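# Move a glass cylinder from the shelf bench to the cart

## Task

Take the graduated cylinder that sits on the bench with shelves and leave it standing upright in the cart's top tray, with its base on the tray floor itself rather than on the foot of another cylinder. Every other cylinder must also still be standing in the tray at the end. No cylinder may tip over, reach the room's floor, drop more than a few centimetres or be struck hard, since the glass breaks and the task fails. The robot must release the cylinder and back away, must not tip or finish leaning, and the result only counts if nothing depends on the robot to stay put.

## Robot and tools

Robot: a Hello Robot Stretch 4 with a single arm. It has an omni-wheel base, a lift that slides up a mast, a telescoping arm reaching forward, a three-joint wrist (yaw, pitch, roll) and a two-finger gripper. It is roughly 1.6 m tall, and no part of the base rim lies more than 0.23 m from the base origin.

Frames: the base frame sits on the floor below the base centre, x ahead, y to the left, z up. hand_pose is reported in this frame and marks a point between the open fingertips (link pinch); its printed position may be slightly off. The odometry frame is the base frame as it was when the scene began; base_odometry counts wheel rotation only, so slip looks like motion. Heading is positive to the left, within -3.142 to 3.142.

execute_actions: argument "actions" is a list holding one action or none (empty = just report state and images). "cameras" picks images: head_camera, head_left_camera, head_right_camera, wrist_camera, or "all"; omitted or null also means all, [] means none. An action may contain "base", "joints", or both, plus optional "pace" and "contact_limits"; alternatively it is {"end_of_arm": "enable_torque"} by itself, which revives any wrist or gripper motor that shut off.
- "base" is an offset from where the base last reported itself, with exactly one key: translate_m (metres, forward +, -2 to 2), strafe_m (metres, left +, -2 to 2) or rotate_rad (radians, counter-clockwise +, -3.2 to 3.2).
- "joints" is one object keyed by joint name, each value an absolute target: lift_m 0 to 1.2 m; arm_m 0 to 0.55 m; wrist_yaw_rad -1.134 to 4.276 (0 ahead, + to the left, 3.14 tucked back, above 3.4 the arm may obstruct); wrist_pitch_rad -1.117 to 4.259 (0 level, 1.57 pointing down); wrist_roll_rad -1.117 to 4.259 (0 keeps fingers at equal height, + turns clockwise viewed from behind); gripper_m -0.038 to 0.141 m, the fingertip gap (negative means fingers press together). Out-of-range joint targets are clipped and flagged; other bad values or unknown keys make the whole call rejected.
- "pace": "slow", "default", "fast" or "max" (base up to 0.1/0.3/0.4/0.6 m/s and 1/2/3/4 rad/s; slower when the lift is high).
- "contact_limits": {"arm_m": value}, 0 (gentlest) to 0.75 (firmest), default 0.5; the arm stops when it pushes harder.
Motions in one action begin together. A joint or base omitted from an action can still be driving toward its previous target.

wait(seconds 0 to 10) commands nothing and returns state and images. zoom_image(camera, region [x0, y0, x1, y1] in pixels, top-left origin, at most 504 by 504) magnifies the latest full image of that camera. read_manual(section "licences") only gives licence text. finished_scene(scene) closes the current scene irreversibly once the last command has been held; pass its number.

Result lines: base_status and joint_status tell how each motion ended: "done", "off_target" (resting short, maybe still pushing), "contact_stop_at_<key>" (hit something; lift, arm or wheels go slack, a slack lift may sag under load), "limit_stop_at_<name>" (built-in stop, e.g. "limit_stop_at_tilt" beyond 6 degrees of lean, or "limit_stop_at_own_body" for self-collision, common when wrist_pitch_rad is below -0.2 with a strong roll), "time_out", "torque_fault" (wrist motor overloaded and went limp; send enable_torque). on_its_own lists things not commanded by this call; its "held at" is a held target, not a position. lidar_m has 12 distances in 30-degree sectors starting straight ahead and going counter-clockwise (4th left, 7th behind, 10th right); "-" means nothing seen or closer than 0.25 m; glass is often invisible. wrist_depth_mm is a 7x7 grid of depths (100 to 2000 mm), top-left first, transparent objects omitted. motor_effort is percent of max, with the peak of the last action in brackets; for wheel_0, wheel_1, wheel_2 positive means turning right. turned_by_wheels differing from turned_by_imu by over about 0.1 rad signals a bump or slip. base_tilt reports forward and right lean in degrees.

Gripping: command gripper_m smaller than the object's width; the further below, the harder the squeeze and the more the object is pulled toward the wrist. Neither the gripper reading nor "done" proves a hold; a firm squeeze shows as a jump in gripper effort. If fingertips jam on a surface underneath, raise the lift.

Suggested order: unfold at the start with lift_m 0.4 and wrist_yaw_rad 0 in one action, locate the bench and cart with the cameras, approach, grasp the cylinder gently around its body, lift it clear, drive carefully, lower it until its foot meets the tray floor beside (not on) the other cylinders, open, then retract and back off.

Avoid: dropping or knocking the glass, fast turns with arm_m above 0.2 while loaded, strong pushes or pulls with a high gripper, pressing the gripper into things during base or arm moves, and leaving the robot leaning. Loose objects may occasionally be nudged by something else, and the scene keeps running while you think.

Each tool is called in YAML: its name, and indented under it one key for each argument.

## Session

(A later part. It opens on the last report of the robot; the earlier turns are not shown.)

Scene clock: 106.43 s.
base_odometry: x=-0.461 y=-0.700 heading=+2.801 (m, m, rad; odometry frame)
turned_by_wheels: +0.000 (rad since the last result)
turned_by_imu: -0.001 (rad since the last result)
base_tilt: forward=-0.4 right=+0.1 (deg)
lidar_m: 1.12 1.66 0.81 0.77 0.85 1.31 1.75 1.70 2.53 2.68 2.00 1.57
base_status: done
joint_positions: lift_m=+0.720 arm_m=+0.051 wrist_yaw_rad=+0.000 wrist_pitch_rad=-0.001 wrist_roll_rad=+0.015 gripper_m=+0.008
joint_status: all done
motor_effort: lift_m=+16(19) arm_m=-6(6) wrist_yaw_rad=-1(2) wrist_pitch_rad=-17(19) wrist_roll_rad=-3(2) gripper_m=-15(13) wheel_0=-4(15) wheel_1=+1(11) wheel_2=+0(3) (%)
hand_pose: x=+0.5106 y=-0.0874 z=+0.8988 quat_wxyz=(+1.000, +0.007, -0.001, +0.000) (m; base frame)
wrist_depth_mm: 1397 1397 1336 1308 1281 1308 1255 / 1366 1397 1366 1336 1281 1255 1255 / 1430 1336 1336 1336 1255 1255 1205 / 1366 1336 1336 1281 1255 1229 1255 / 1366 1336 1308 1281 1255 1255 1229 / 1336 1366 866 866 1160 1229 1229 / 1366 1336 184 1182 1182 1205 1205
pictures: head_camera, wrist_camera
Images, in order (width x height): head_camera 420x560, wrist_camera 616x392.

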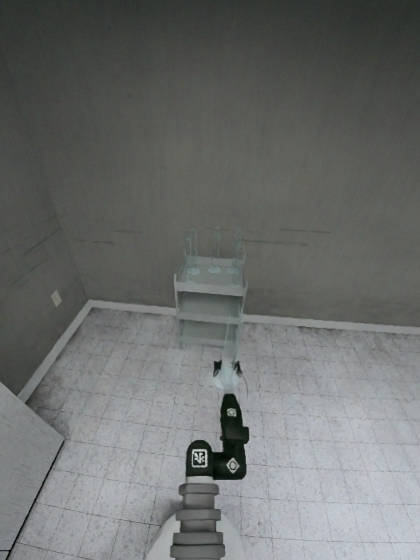

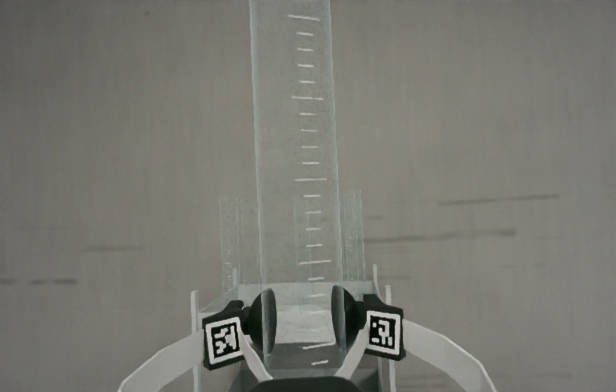

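execute_actions:
  actions:
    - {"base":{"strafe_m":0.03},"joints":{"lift_m":0.68},"pace":"slow"}
  cameras: []

execute_actions:
  actions:
    - {"base":{"translate_m":0.35},"pace":"slow"}
  cameras: ["head_camera","wrist_camera","head_left_camera"]

zoom_image:
  camera: "head_camera"
  region: [140,230,300,400]

Scene clock: 113.10 s.
base_odometry: x=-0.471 y=-0.728 heading=+2.800 (m, m, rad; odometry frame)
turned_by_wheels: +0.000 (rad since the last result)
turned_by_imu: -0.001 (rad since the last result)
base_tilt: forward=-0.4 right=+0.1 (deg)
lidar_m: 1.12 1.60 0.78 0.74 0.84 1.25 1.79 1.72 2.53 2.70 2.00 1.15
base_status: done
joint_positions: lift_m=+0.680 arm_m=+0.051 wrist_yaw_rad=+0.000 wrist_pitch_rad=-0.001 wrist_roll_rad=+0.015 gripper_m=+0.008
joint_status: all done
motor_effort: lift_m=+16(19) arm_m=-7(7) wrist_yaw_rad=-1(1) wrist_pitch_rad=-18(17) wrist_roll_rad=-2(1) gripper_m=-15(16) wheel_0=-7(11) wheel_1=+3(8) wheel_2=+0(0) (%)
hand_pose: x=+0.5106 y=-0.0874 z=+0.8588 quat_wxyz=(+1.000, +0.007, -0.001, +0.000) (m; base frame)
wrist_depth_mm: 1430 1366 1336 1308 1308 1281 1229 / 1336 1336 1336 1308 1255 1281 1255 / 1397 1336 1336 1308 1281 1255 1255 / 1397 1366 1336 1308 1281 1229 1255 / 1366 1336 1336 1255 1255 1255 1255 / 1336 1308 866 866 854 1229 1205 / 1366 1308 184 1205 1098 1205 1182
pictures: none
No camera images: the call's "cameras" was empty. Leave "cameras" out to get every camera's image.

Scene clock: 117.90 s.
base_odometry: x=-0.801 y=-0.611 heading=+2.801 (m, m, rad; odometry frame)
turned_by_wheels: +0.000 (rad since the last result)
turned_by_imu: +0.001 (rad since the last result)
base_tilt: forward=-0.4 right=+0.1 (deg)
lidar_m: 0.76 1.28 1.19 0.72 0.79 1.38 2.08 2.08 2.79 2.72 1.55 0.79
base_status: done
joint_positions: lift_m=+0.680 arm_m=+0.051 wrist_yaw_rad=+0.000 wrist_pitch_rad=-0.001 wrist_roll_rad=+0.015 gripper_m=+0.008
joint_status: not commanded
motor_effort: lift_m=+16(15) arm_m=-6(7) wrist_yaw_rad=-1(1) wrist_pitch_rad=-17(18) wrist_roll_rad=-1(2) gripper_m=-15(13) wheel_0=+7(10) wheel_1=+5(8) wheel_2=-6(8) (%)
hand_pose: x=+0.5106 y=-0.0874 z=+0.8588 quat_wxyz=(+1.000, +0.007, -0.001, +0.000) (m; base frame)
wrist_depth_mm: 1008 991 976 946 946 891 891 / 1008 1008 946 946 931 904 904 / 976 976 976 931 931 917 878 / 1008 976 946 931 917 891 878 / 960 960 931 931 904 878 866 / 960 976 831 831 768 866 878 / 960 960 183 504 500 878 891
pictures: head_camera, head_left_camera, wrist_camera
Images, in order (width x height): head_camera 420x560, head_left_camera 420x672, wrist_camera 616x392.

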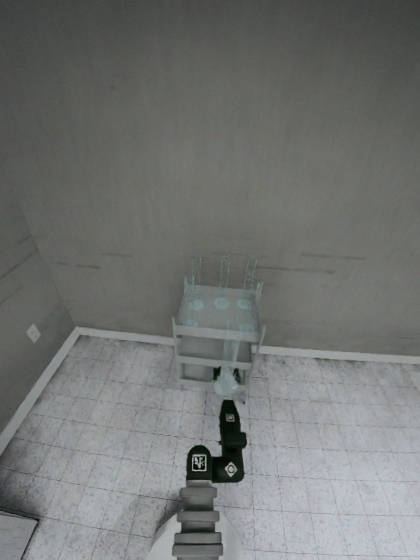

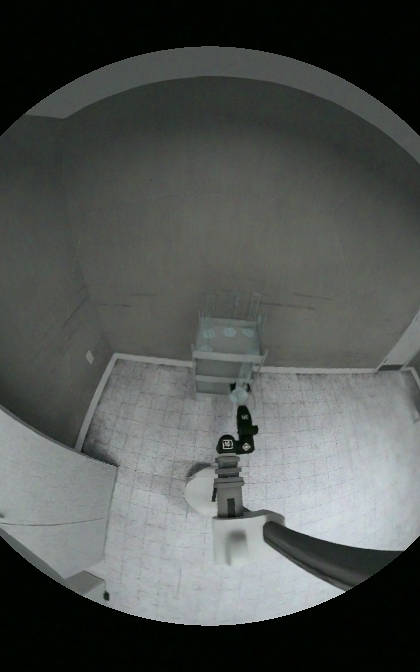

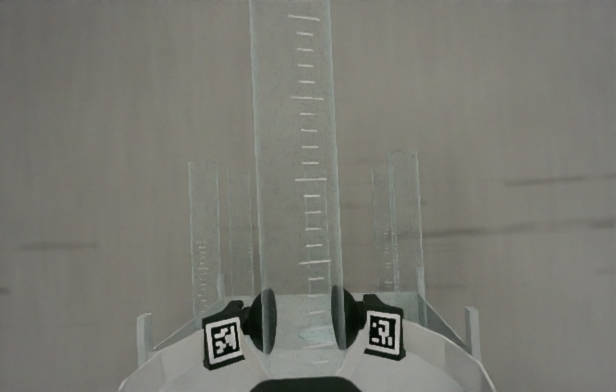

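Region (140, 230, 300, 400) of head_camera's 420x560 image, scaled by 2.965, with more detail than that image has; it fills the left 474 columns of this view, and the rest is white.

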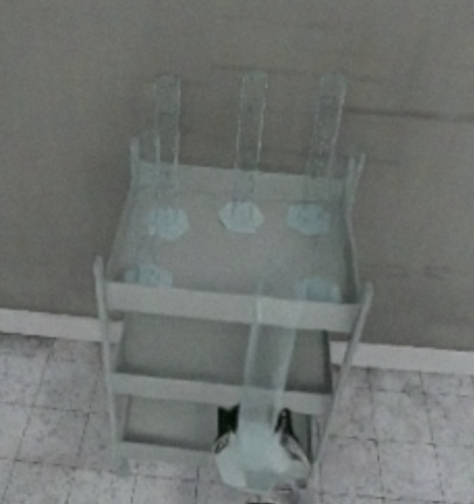

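execute_actions:
  actions:
    - {"joints":{"arm_m":0.42,"lift_m":0.70},"pace":"slow"}
  cameras: ["head_camera","wrist_camera","head_right_camera"]

zoom_image:
  camera: "head_camera"
  region: [150,230,290,370]

Scene clock: 128.90 s.
base_odometry: x=-0.801 y=-0.611 heading=+2.801 (m, m, rad; odometry frame)
turned_by_wheels: +0.000 (rad since the last result)
turned_by_imu: -0.002 (rad since the last result)
base_tilt: forward=-0.4 right=+0.1 (deg)
lidar_m: 0.76 1.28 1.22 0.71 0.78 1.35 2.06 2.08 2.81 2.74 1.56 0.78
base_status: not commanded
joint_positions: lift_m=+0.700 arm_m=+0.419 wrist_yaw_rad=+0.000 wrist_pitch_rad=-0.001 wrist_roll_rad=+0.015 gripper_m=+0.008
joint_status: all done
motor_effort: lift_m=+22(22) arm_m=+7(8) wrist_yaw_rad=-1(1) wrist_pitch_rad=-17(17) wrist_roll_rad=-2(2) gripper_m=-15(16) wheel_0=+6(6) wheel_1=+5(5) wheel_2=-6(6) (%)
hand_pose: x=+0.8782 y=-0.0874 z=+0.8783 quat_wxyz=(+1.000, +0.007, -0.001, +0.000) (m; base frame)
wrist_depth_mm: 603 597 580 569 559 549 535 / 603 591 569 559 554 544 539 / 603 597 569 564 554 539 525 / 597 585 574 559 554 544 525 / 585 580 569 559 549 539 530 / 591 574 564 554 539 535 525 / 591 580 184 473 455 445 521
pictures: head_camera, head_right_camera, wrist_camera
Images, in order (width x height): head_camera 420x560, head_right_camera 420x672, wrist_camera 616x392.

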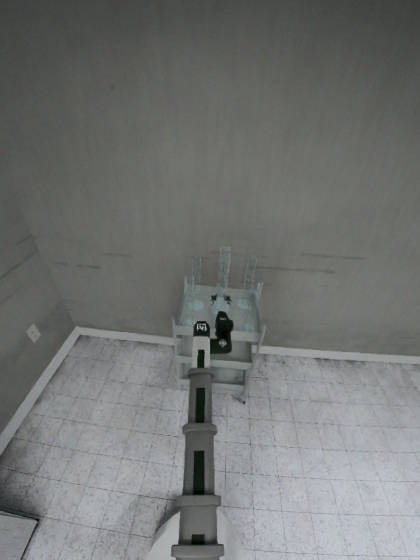

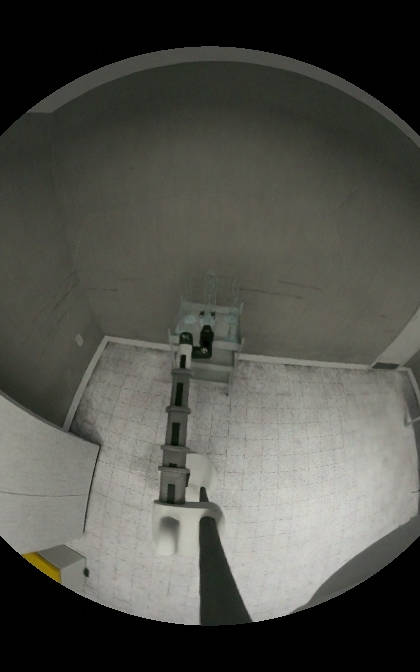

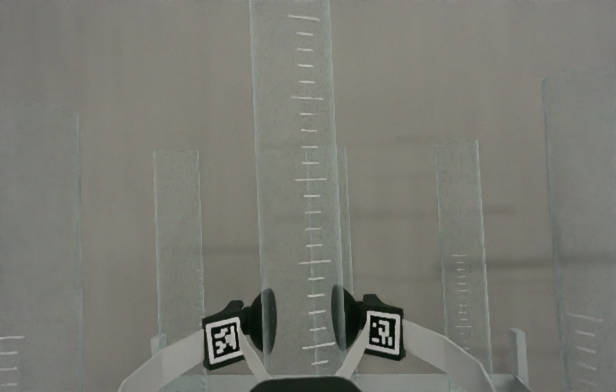

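Region (150, 230, 290, 370) of head_camera's 420x560 image, scaled by 3.600, with more detail than that image has.

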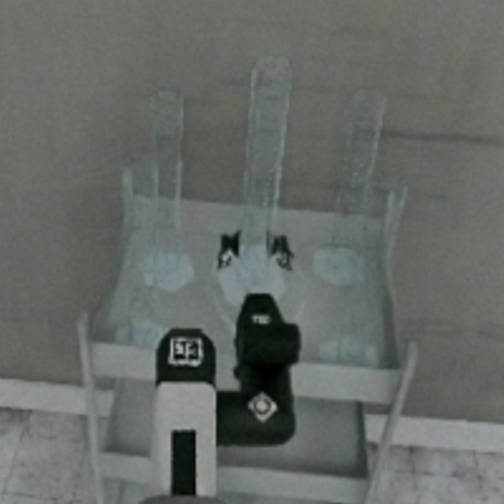

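execute_actions:
  actions:
    - {"joints":{"arm_m":0.445,"lift_m":0.62},"pace":"slow"}
  cameras: ["head_camera","wrist_camera"]

zoom_image:
  camera: "head_camera"
  region: [150,230,290,370]

Scene clock: 136.50 s.
base_odometry: x=-0.801 y=-0.611 heading=+2.801 (m, m, rad; odometry frame)
turned_by_wheels: +0.000 (rad since the last result)
turned_by_imu: -0.001 (rad since the last result)
base_tilt: forward=-0.3 right=+0.2 (deg)
lidar_m: 0.76 1.26 1.21 0.72 0.78 1.37 2.07 2.10 2.76 2.73 1.57 0.77
base_status: not commanded
joint_positions: lift_m=+0.620 arm_m=+0.444 wrist_yaw_rad=+0.000 wrist_pitch_rad=-0.001 wrist_roll_rad=+0.015 gripper_m=+0.008
joint_status: all done
motor_effort: lift_m=+16(22) arm_m=+7(5) wrist_yaw_rad=+0(0) wrist_pitch_rad=-15(15) wrist_roll_rad=-2(3) gripper_m=-15(14) wheel_0=+6(7) wheel_1=+5(5) wheel_2=-6(6) (%)
hand_pose: x=+0.9032 y=-0.0874 z=+0.7988 quat_wxyz=(+1.000, +0.007, -0.001, +0.000) (m; base frame)
wrist_depth_mm: 580 569 559 539 539 525 512 / 564 559 549 539 530 521 508 / 574 564 554 539 521 517 504 / 564 554 549 535 525 512 504 / 569 554 549 530 525 512 508 / 564 554 462 449 433 508 500 / 554 364 185 442 399 413 353
pictures: head_camera, wrist_camera
Images, in order (width x height): head_camera 420x560, wrist_camera 616x392.

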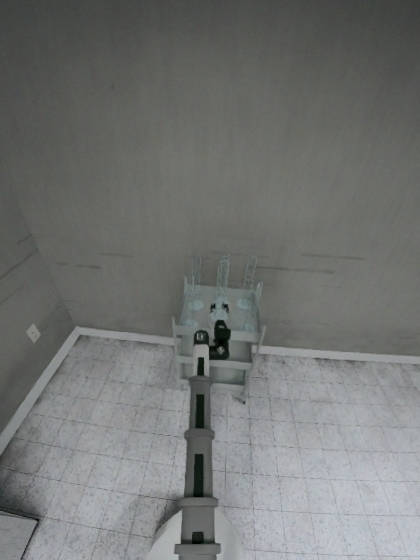

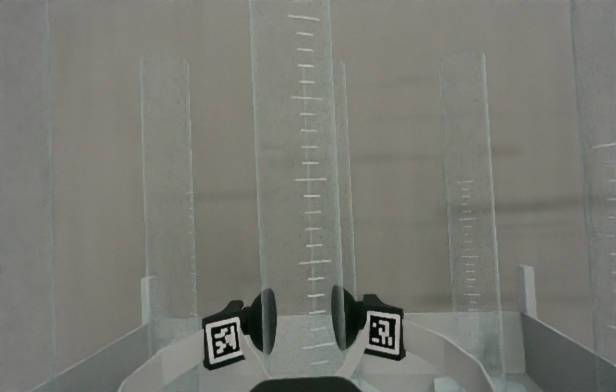

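Region (150, 230, 290, 370) of head_camera's 420x560 image, scaled by 3.600, with more detail than that image has.

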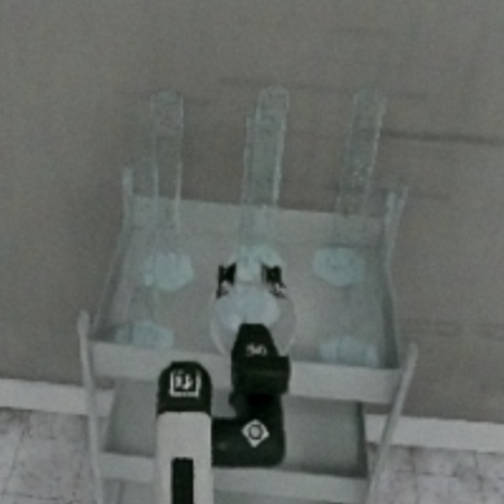

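execute_actions:
  actions:
    - {"joints":{"lift_m":0.60},"pace":"slow"}
  cameras: ["wrist_camera"]

execute_actions:
  actions:
    - {"joints":{"lift_m":0.585},"pace":"slow"}
  cameras: ["wrist_camera","head_camera"]

Scene clock: 140.77 s.
base_odometry: x=-0.801 y=-0.611 heading=+2.801 (m, m, rad; odometry frame)
turned_by_wheels: +0.000 (rad since the last result)
turned_by_imu: -0.001 (rad since the last result)
base_tilt: forward=-0.4 right=+0.1 (deg)
lidar_m: 0.77 1.27 1.23 0.73 0.79 1.36 2.06 2.09 2.78 2.73 1.57 0.80
base_status: not commanded
joint_positions: lift_m=+0.600 arm_m=+0.444 wrist_yaw_rad=+0.000 wrist_pitch_rad=-0.001 wrist_roll_rad=+0.015 gripper_m=+0.008
joint_status: all done
motor_effort: lift_m=+15(17) arm_m=+7(7) wrist_yaw_rad=+0(1) wrist_pitch_rad=-14(16) wrist_roll_rad=-1(3) gripper_m=-15(12) wheel_0=+7(7) wheel_1=+5(5) wheel_2=-6(6) (%)
hand_pose: x=+0.9032 y=-0.0874 z=+0.7788 quat_wxyz=(+1.000, +0.007, -0.001, +0.000) (m; base frame)
wrist_depth_mm: 580 569 554 544 530 521 508 / 574 564 554 544 530 525 512 / 564 569 554 535 525 517 508 / 574 559 544 539 525 517 508 / 569 554 539 530 521 508 504 / 574 473 459 445 433 427 500 / 317 364 184 397 355 359 349
pictures: wrist_camera
Images, in order (width x height): wrist_camera 616x392.

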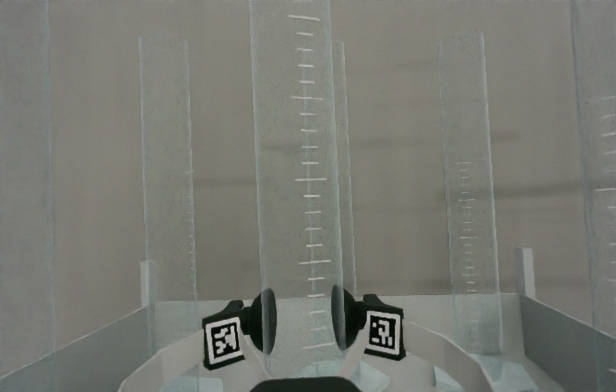

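Scene clock: 141.60 s.
base_odometry: x=-0.801 y=-0.611 heading=+2.801 (m, m, rad; odometry frame)
turned_by_wheels: +0.000 (rad since the last result)
turned_by_imu: +0.000 (rad since the last result)
base_tilt: forward=-0.3 right=+0.1 (deg)
lidar_m: 0.78 1.28 1.20 0.71 0.79 1.37 2.08 2.11 2.79 2.72 1.55 0.79
base_status: not commanded
joint_positions: lift_m=+0.585 arm_m=+0.444 wrist_yaw_rad=+0.000 wrist_pitch_rad=-0.001 wrist_roll_rad=+0.015 gripper_m=+0.008
joint_status: all done
motor_effort: lift_m=+15(17) arm_m=+7(7) wrist_yaw_rad=-1(1) wrist_pitch_rad=-15(16) wrist_roll_rad=-2(3) gripper_m=-15(15) wheel_0=+6(7) wheel_1=+4(5) wheel_2=-6(6) (%)
hand_pose: x=+0.9032 y=-0.0874 z=+0.7638 quat_wxyz=(+1.000, +0.007, -0.001, +0.000) (m; base frame)
wrist_depth_mm: 580 564 559 544 530 525 512 / 569 564 544 535 525 517 512 / 569 559 559 539 525 512 508 / 569 554 549 535 521 517 500 / 569 554 549 539 517 512 504 / 559 459 459 445 430 427 379 / 301 353 185 359 329 329 334
pictures: head_camera, wrist_camera
Images, in order (width x height): head_camera 420x560, wrist_camera 616x392.

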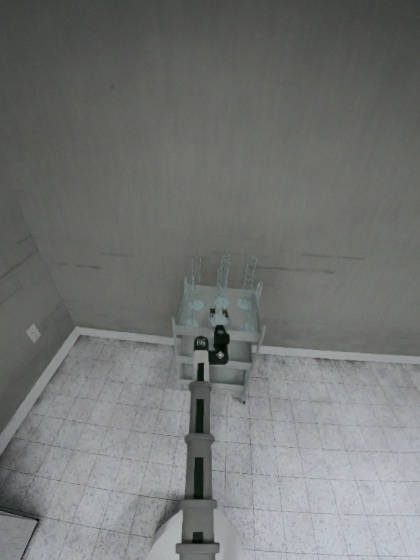

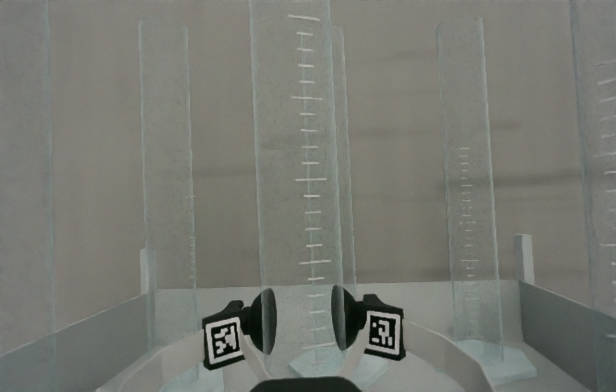

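execute_actions:
  actions:
    - {"joints":{"lift_m":0.57},"pace":"slow","contact_limits":{}}
  cameras: []

execute_actions:
  actions:
    - {"joints":{"lift_m":0.558},"pace":"slow"}
  cameras: ["wrist_camera","head_camera"]

zoom_image:
  camera: "head_camera"
  region: [160,250,280,370]

action 0: "contact_limits" must be an object like {"arm_m": 0.15}; or leave it out

Scene clock: 149.40 s.
base_odometry: x=-0.801 y=-0.611 heading=+2.801 (m, m, rad; odometry frame)
turned_by_wheels: +0.000 (rad since the last result)
turned_by_imu: -0.001 (rad since the last result)
base_tilt: forward=-0.4 right=+0.1 (deg)
lidar_m: 0.77 1.29 1.21 0.71 0.77 1.37 2.06 2.08 2.76 2.73 1.55 0.79
base_status: not commanded
joint_positions: lift_m=+0.559 arm_m=+0.444 wrist_yaw_rad=-0.001 wrist_pitch_rad=-0.009 wrist_roll_rad=+0.015 gripper_m=+0.008
joint_status: all done
motor_effort: lift_m=+12(16) arm_m=+7(7) wrist_yaw_rad=+2(2) wrist_pitch_rad=+8(14) wrist_roll_rad=-3(4) gripper_m=-16(14) wheel_0=+6(7) wheel_1=+5(5) wheel_2=-6(6) (%)
hand_pose: x=+0.9031 y=-0.0877 z=+0.7395 quat_wxyz=(+1.000, +0.008, -0.005, +0.000) (m; base frame)
wrist_depth_mm: 585 574 559 544 539 530 512 / 574 564 559 544 530 525 517 / 580 559 554 539 525 517 508 / 569 559 544 530 530 517 508 / 569 554 539 535 525 512 504 / 554 442 452 442 433 424 343 / 290 336 185 322 290 298 314
pictures: head_camera, wrist_camera
Images, in order (width x height): head_camera 420x560, wrist_camera 616x392.

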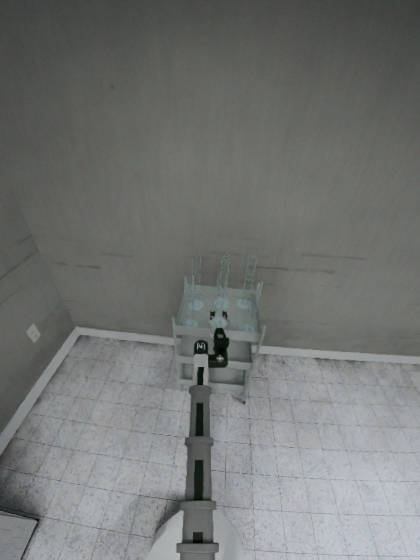

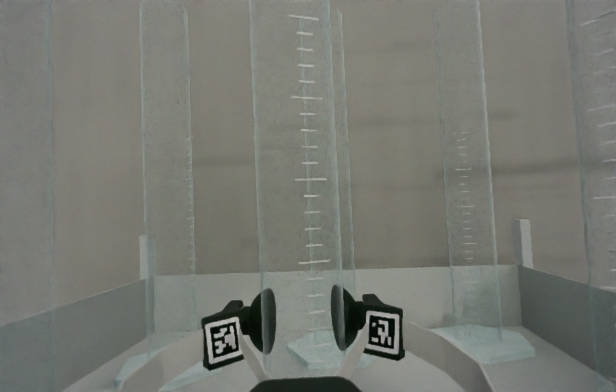

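Region (160, 250, 280, 370) of head_camera's 420x560 image, scaled by 4.200, with more detail than that image has.

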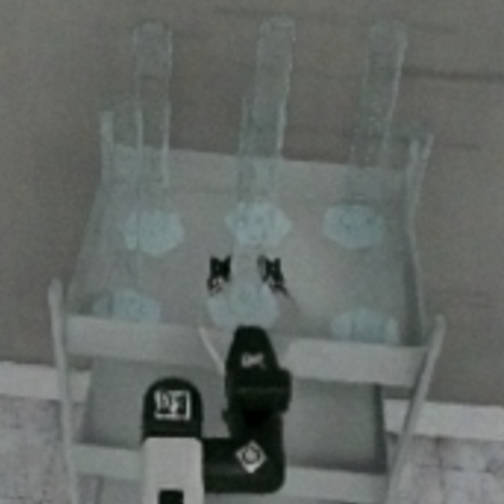

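execute_actions:
  actions:
    - {"joints":{"lift_m":0.565},"pace":"slow"}
  cameras: []

execute_actions:
  actions:
    - {"joints":{"gripper_m":0.045},"pace":"slow"}
  cameras: ["wrist_camera"]

Scene clock: 153.50 s.
base_odometry: x=-0.801 y=-0.611 heading=+2.801 (m, m, rad; odometry frame)
turned_by_wheels: +0.000 (rad since the last result)
turned_by_imu: -0.001 (rad since the last result)
base_tilt: forward=-0.4 right=+0.1 (deg)
lidar_m: 0.77 1.26 1.22 0.73 0.78 1.38 2.08 2.09 2.80 2.75 1.55 0.77
base_status: not commanded
joint_positions: lift_m=+0.565 arm_m=+0.444 wrist_yaw_rad=+0.000 wrist_pitch_rad=-0.002 wrist_roll_rad=+0.015 gripper_m=+0.008
joint_status: all done
motor_effort: lift_m=+22(20) arm_m=+7(7) wrist_yaw_rad=+0(2) wrist_pitch_rad=-14(13) wrist_roll_rad=-2(3) gripper_m=-16(14) wheel_0=+6(7) wheel_1=+5(5) wheel_2=-6(6) (%)
hand_pose: x=+0.9032 y=-0.0875 z=+0.7434 quat_wxyz=(+1.000, +0.007, -0.001, +0.000) (m; base frame)
wrist_depth_mm: 574 559 554 544 535 525 517 / 580 569 554 539 530 517 512 / 564 564 544 539 530 512 504 / 564 554 544 535 525 512 500 / 569 549 539 530 525 508 504 / 559 415 459 439 433 427 343 / 291 329 185 315 286 296 312
pictures: none
No camera images: the call's "cameras" was empty. Leave "cameras" out to get every camera's image.

Scene clock: 155.17 s.
base_odometry: x=-0.801 y=-0.611 heading=+2.801 (m, m, rad; odometry frame)
turned_by_wheels: +0.000 (rad since the last result)
turned_by_imu: +0.000 (rad since the last result)
base_tilt: forward=-0.4 right=+0.2 (deg)
lidar_m: 0.77 1.24 1.23 0.72 0.77 1.35 2.05 2.11 2.79 2.75 1.55 0.79
base_status: not commanded
joint_positions: lift_m=+0.565 arm_m=+0.444 wrist_yaw_rad=+0.000 wrist_pitch_rad=-0.004 wrist_roll_rad=+0.015 gripper_m=+0.045
joint_status: all done
motor_effort: lift_m=+21(22) arm_m=+7(7) wrist_yaw_rad=+0(0) wrist_pitch_rad=-9(14) wrist_roll_rad=-3(2) gripper_m=-5(14) wheel_0=+6(6) wheel_1=+5(5) wheel_2=-6(6) (%)
hand_pose: x=+0.9032 y=-0.0874 z=+0.7440 quat_wxyz=(+1.000, +0.007, -0.002, +0.000) (m; base frame)
wrist_depth_mm: 574 569 559 539 530 525 512 / 580 564 554 539 530 521 512 / 569 564 554 539 521 521 508 / 574 559 544 539 521 517 512 / 564 549 544 535 521 512 500 / 559 436 449 442 418 424 345 / 290 342 195 314 290 322 312
pictures: wrist_camera
Images, in order (width x height): wrist_camera 616x392.

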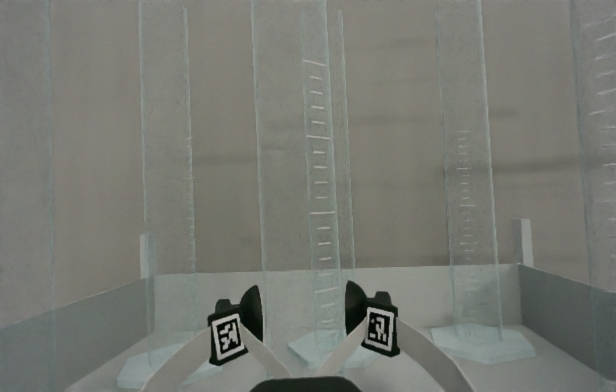

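execute_actions:
  actions:
    - {"joints":{"gripper_m":0.085,"lift_m":0.58},"pace":"slow"}
  cameras: ["wrist_camera"]

execute_actions:
  actions:
    - {"joints":{"arm_m":0.1},"pace":"slow"}
  cameras: ["wrist_camera","head_camera"]

zoom_image:
  camera: "head_camera"
  region: [160,240,280,360]

Scene clock: 161.80 s.
base_odometry: x=-0.801 y=-0.611 heading=+2.801 (m, m, rad; odometry frame)
turned_by_wheels: +0.000 (rad since the last result)
turned_by_imu: -0.001 (rad since the last result)
base_tilt: forward=-0.3 right=+0.1 (deg)
lidar_m: 0.77 1.28 1.19 0.71 0.77 1.37 2.06 2.11 2.77 2.74 1.55 0.80
base_status: not commanded
joint_positions: lift_m=+0.580 arm_m=+0.444 wrist_yaw_rad=+0.000 wrist_pitch_rad=-0.004 wrist_roll_rad=+0.015 gripper_m=+0.085
joint_status: all done
motor_effort: lift_m=+21(19) arm_m=+7(7) wrist_yaw_rad=-2(0) wrist_pitch_rad=-9(9) wrist_roll_rad=-2(2) gripper_m=-2(2) wheel_0=+6(7) wheel_1=+5(5) wheel_2=-6(6) (%)
hand_pose: x=+0.9032 y=-0.0874 z=+0.7590 quat_wxyz=(+1.000, +0.007, -0.002, +0.000) (m; base frame)
wrist_depth_mm: 580 564 554 544 530 521 512 / 574 564 559 539 530 521 508 / 574 559 549 535 530 521 508 / 564 554 544 539 521 512 508 / 564 554 544 525 521 508 500 / 564 459 449 442 218 427 373 / 291 347 325 349 332 329 329
pictures: wrist_camera
Images, in order (width x height): wrist_camera 616x392.

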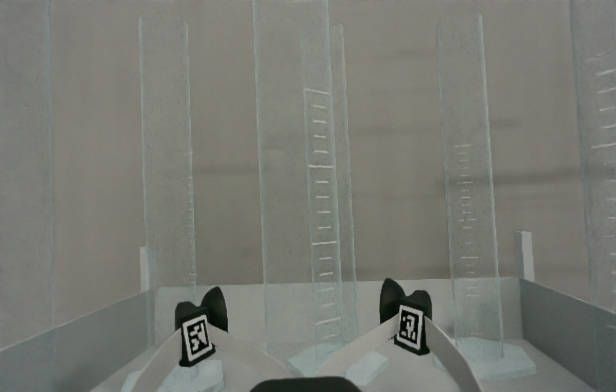

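Scene clock: 166.53 s.
base_odometry: x=-0.801 y=-0.611 heading=+2.801 (m, m, rad; odometry frame)
turned_by_wheels: +0.000 (rad since the last result)
turned_by_imu: -0.001 (rad since the last result)
base_tilt: forward=-0.4 right=+0.1 (deg)
lidar_m: 0.77 1.26 1.21 0.73 0.79 1.37 2.08 2.10 2.77 2.75 1.57 0.79
base_status: not commanded
joint_positions: lift_m=+0.580 arm_m=+0.101 wrist_yaw_rad=+0.000 wrist_pitch_rad=-0.004 wrist_roll_rad=+0.015 gripper_m=+0.085
joint_status: all done
motor_effort: lift_m=+21(21) arm_m=-7(6) wrist_yaw_rad=-1(1) wrist_pitch_rad=-8(11) wrist_roll_rad=-3(3) gripper_m=+0(1) wheel_0=+7(7) wheel_1=+5(5) wheel_2=-6(6) (%)
hand_pose: x=+0.5606 y=-0.0874 z=+0.7590 quat_wxyz=(+1.000, +0.007, -0.002, +0.000) (m; base frame)
wrist_depth_mm: 946 946 931 904 878 866 854 / 946 917 917 891 866 854 831 / 946 917 904 891 878 866 842 / 946 931 891 891 842 854 831 / 931 904 891 878 788 854 842 / 917 477 462 455 219 442 820 / 931 477 778 866 768 842 820
pictures: head_camera, wrist_camera
Images, in order (width x height): head_camera 420x560, wrist_camera 616x392.

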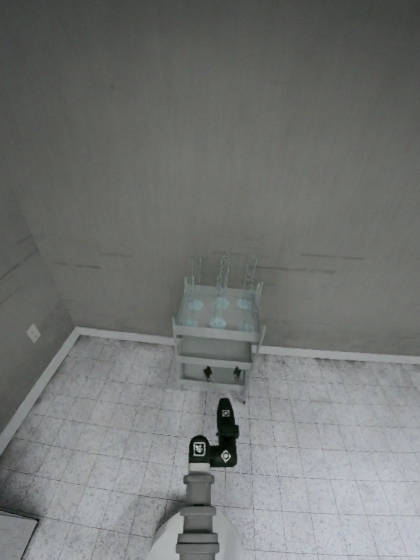

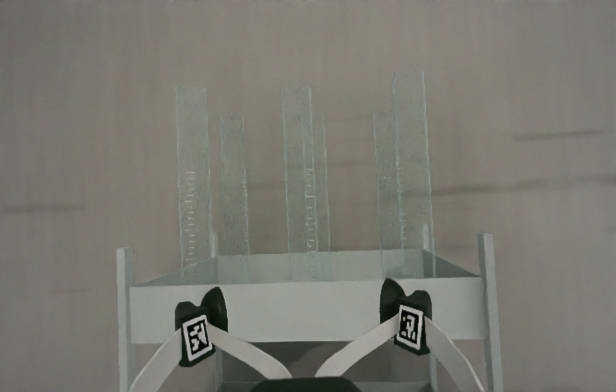

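Region (160, 240, 280, 360) of head_camera's 420x560 image, scaled by 4.200, with more detail than that image has.

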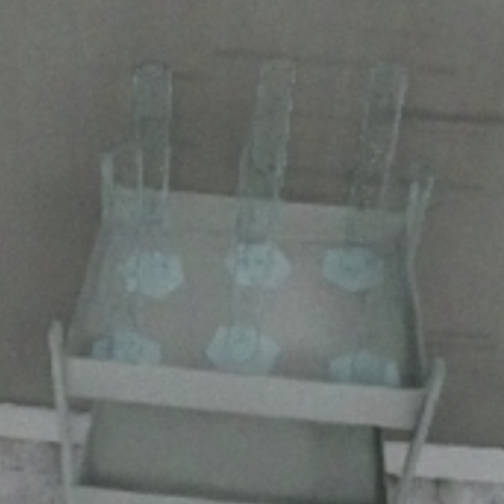

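finished_scene:
  scene: 1

The scene is finished: the task was done.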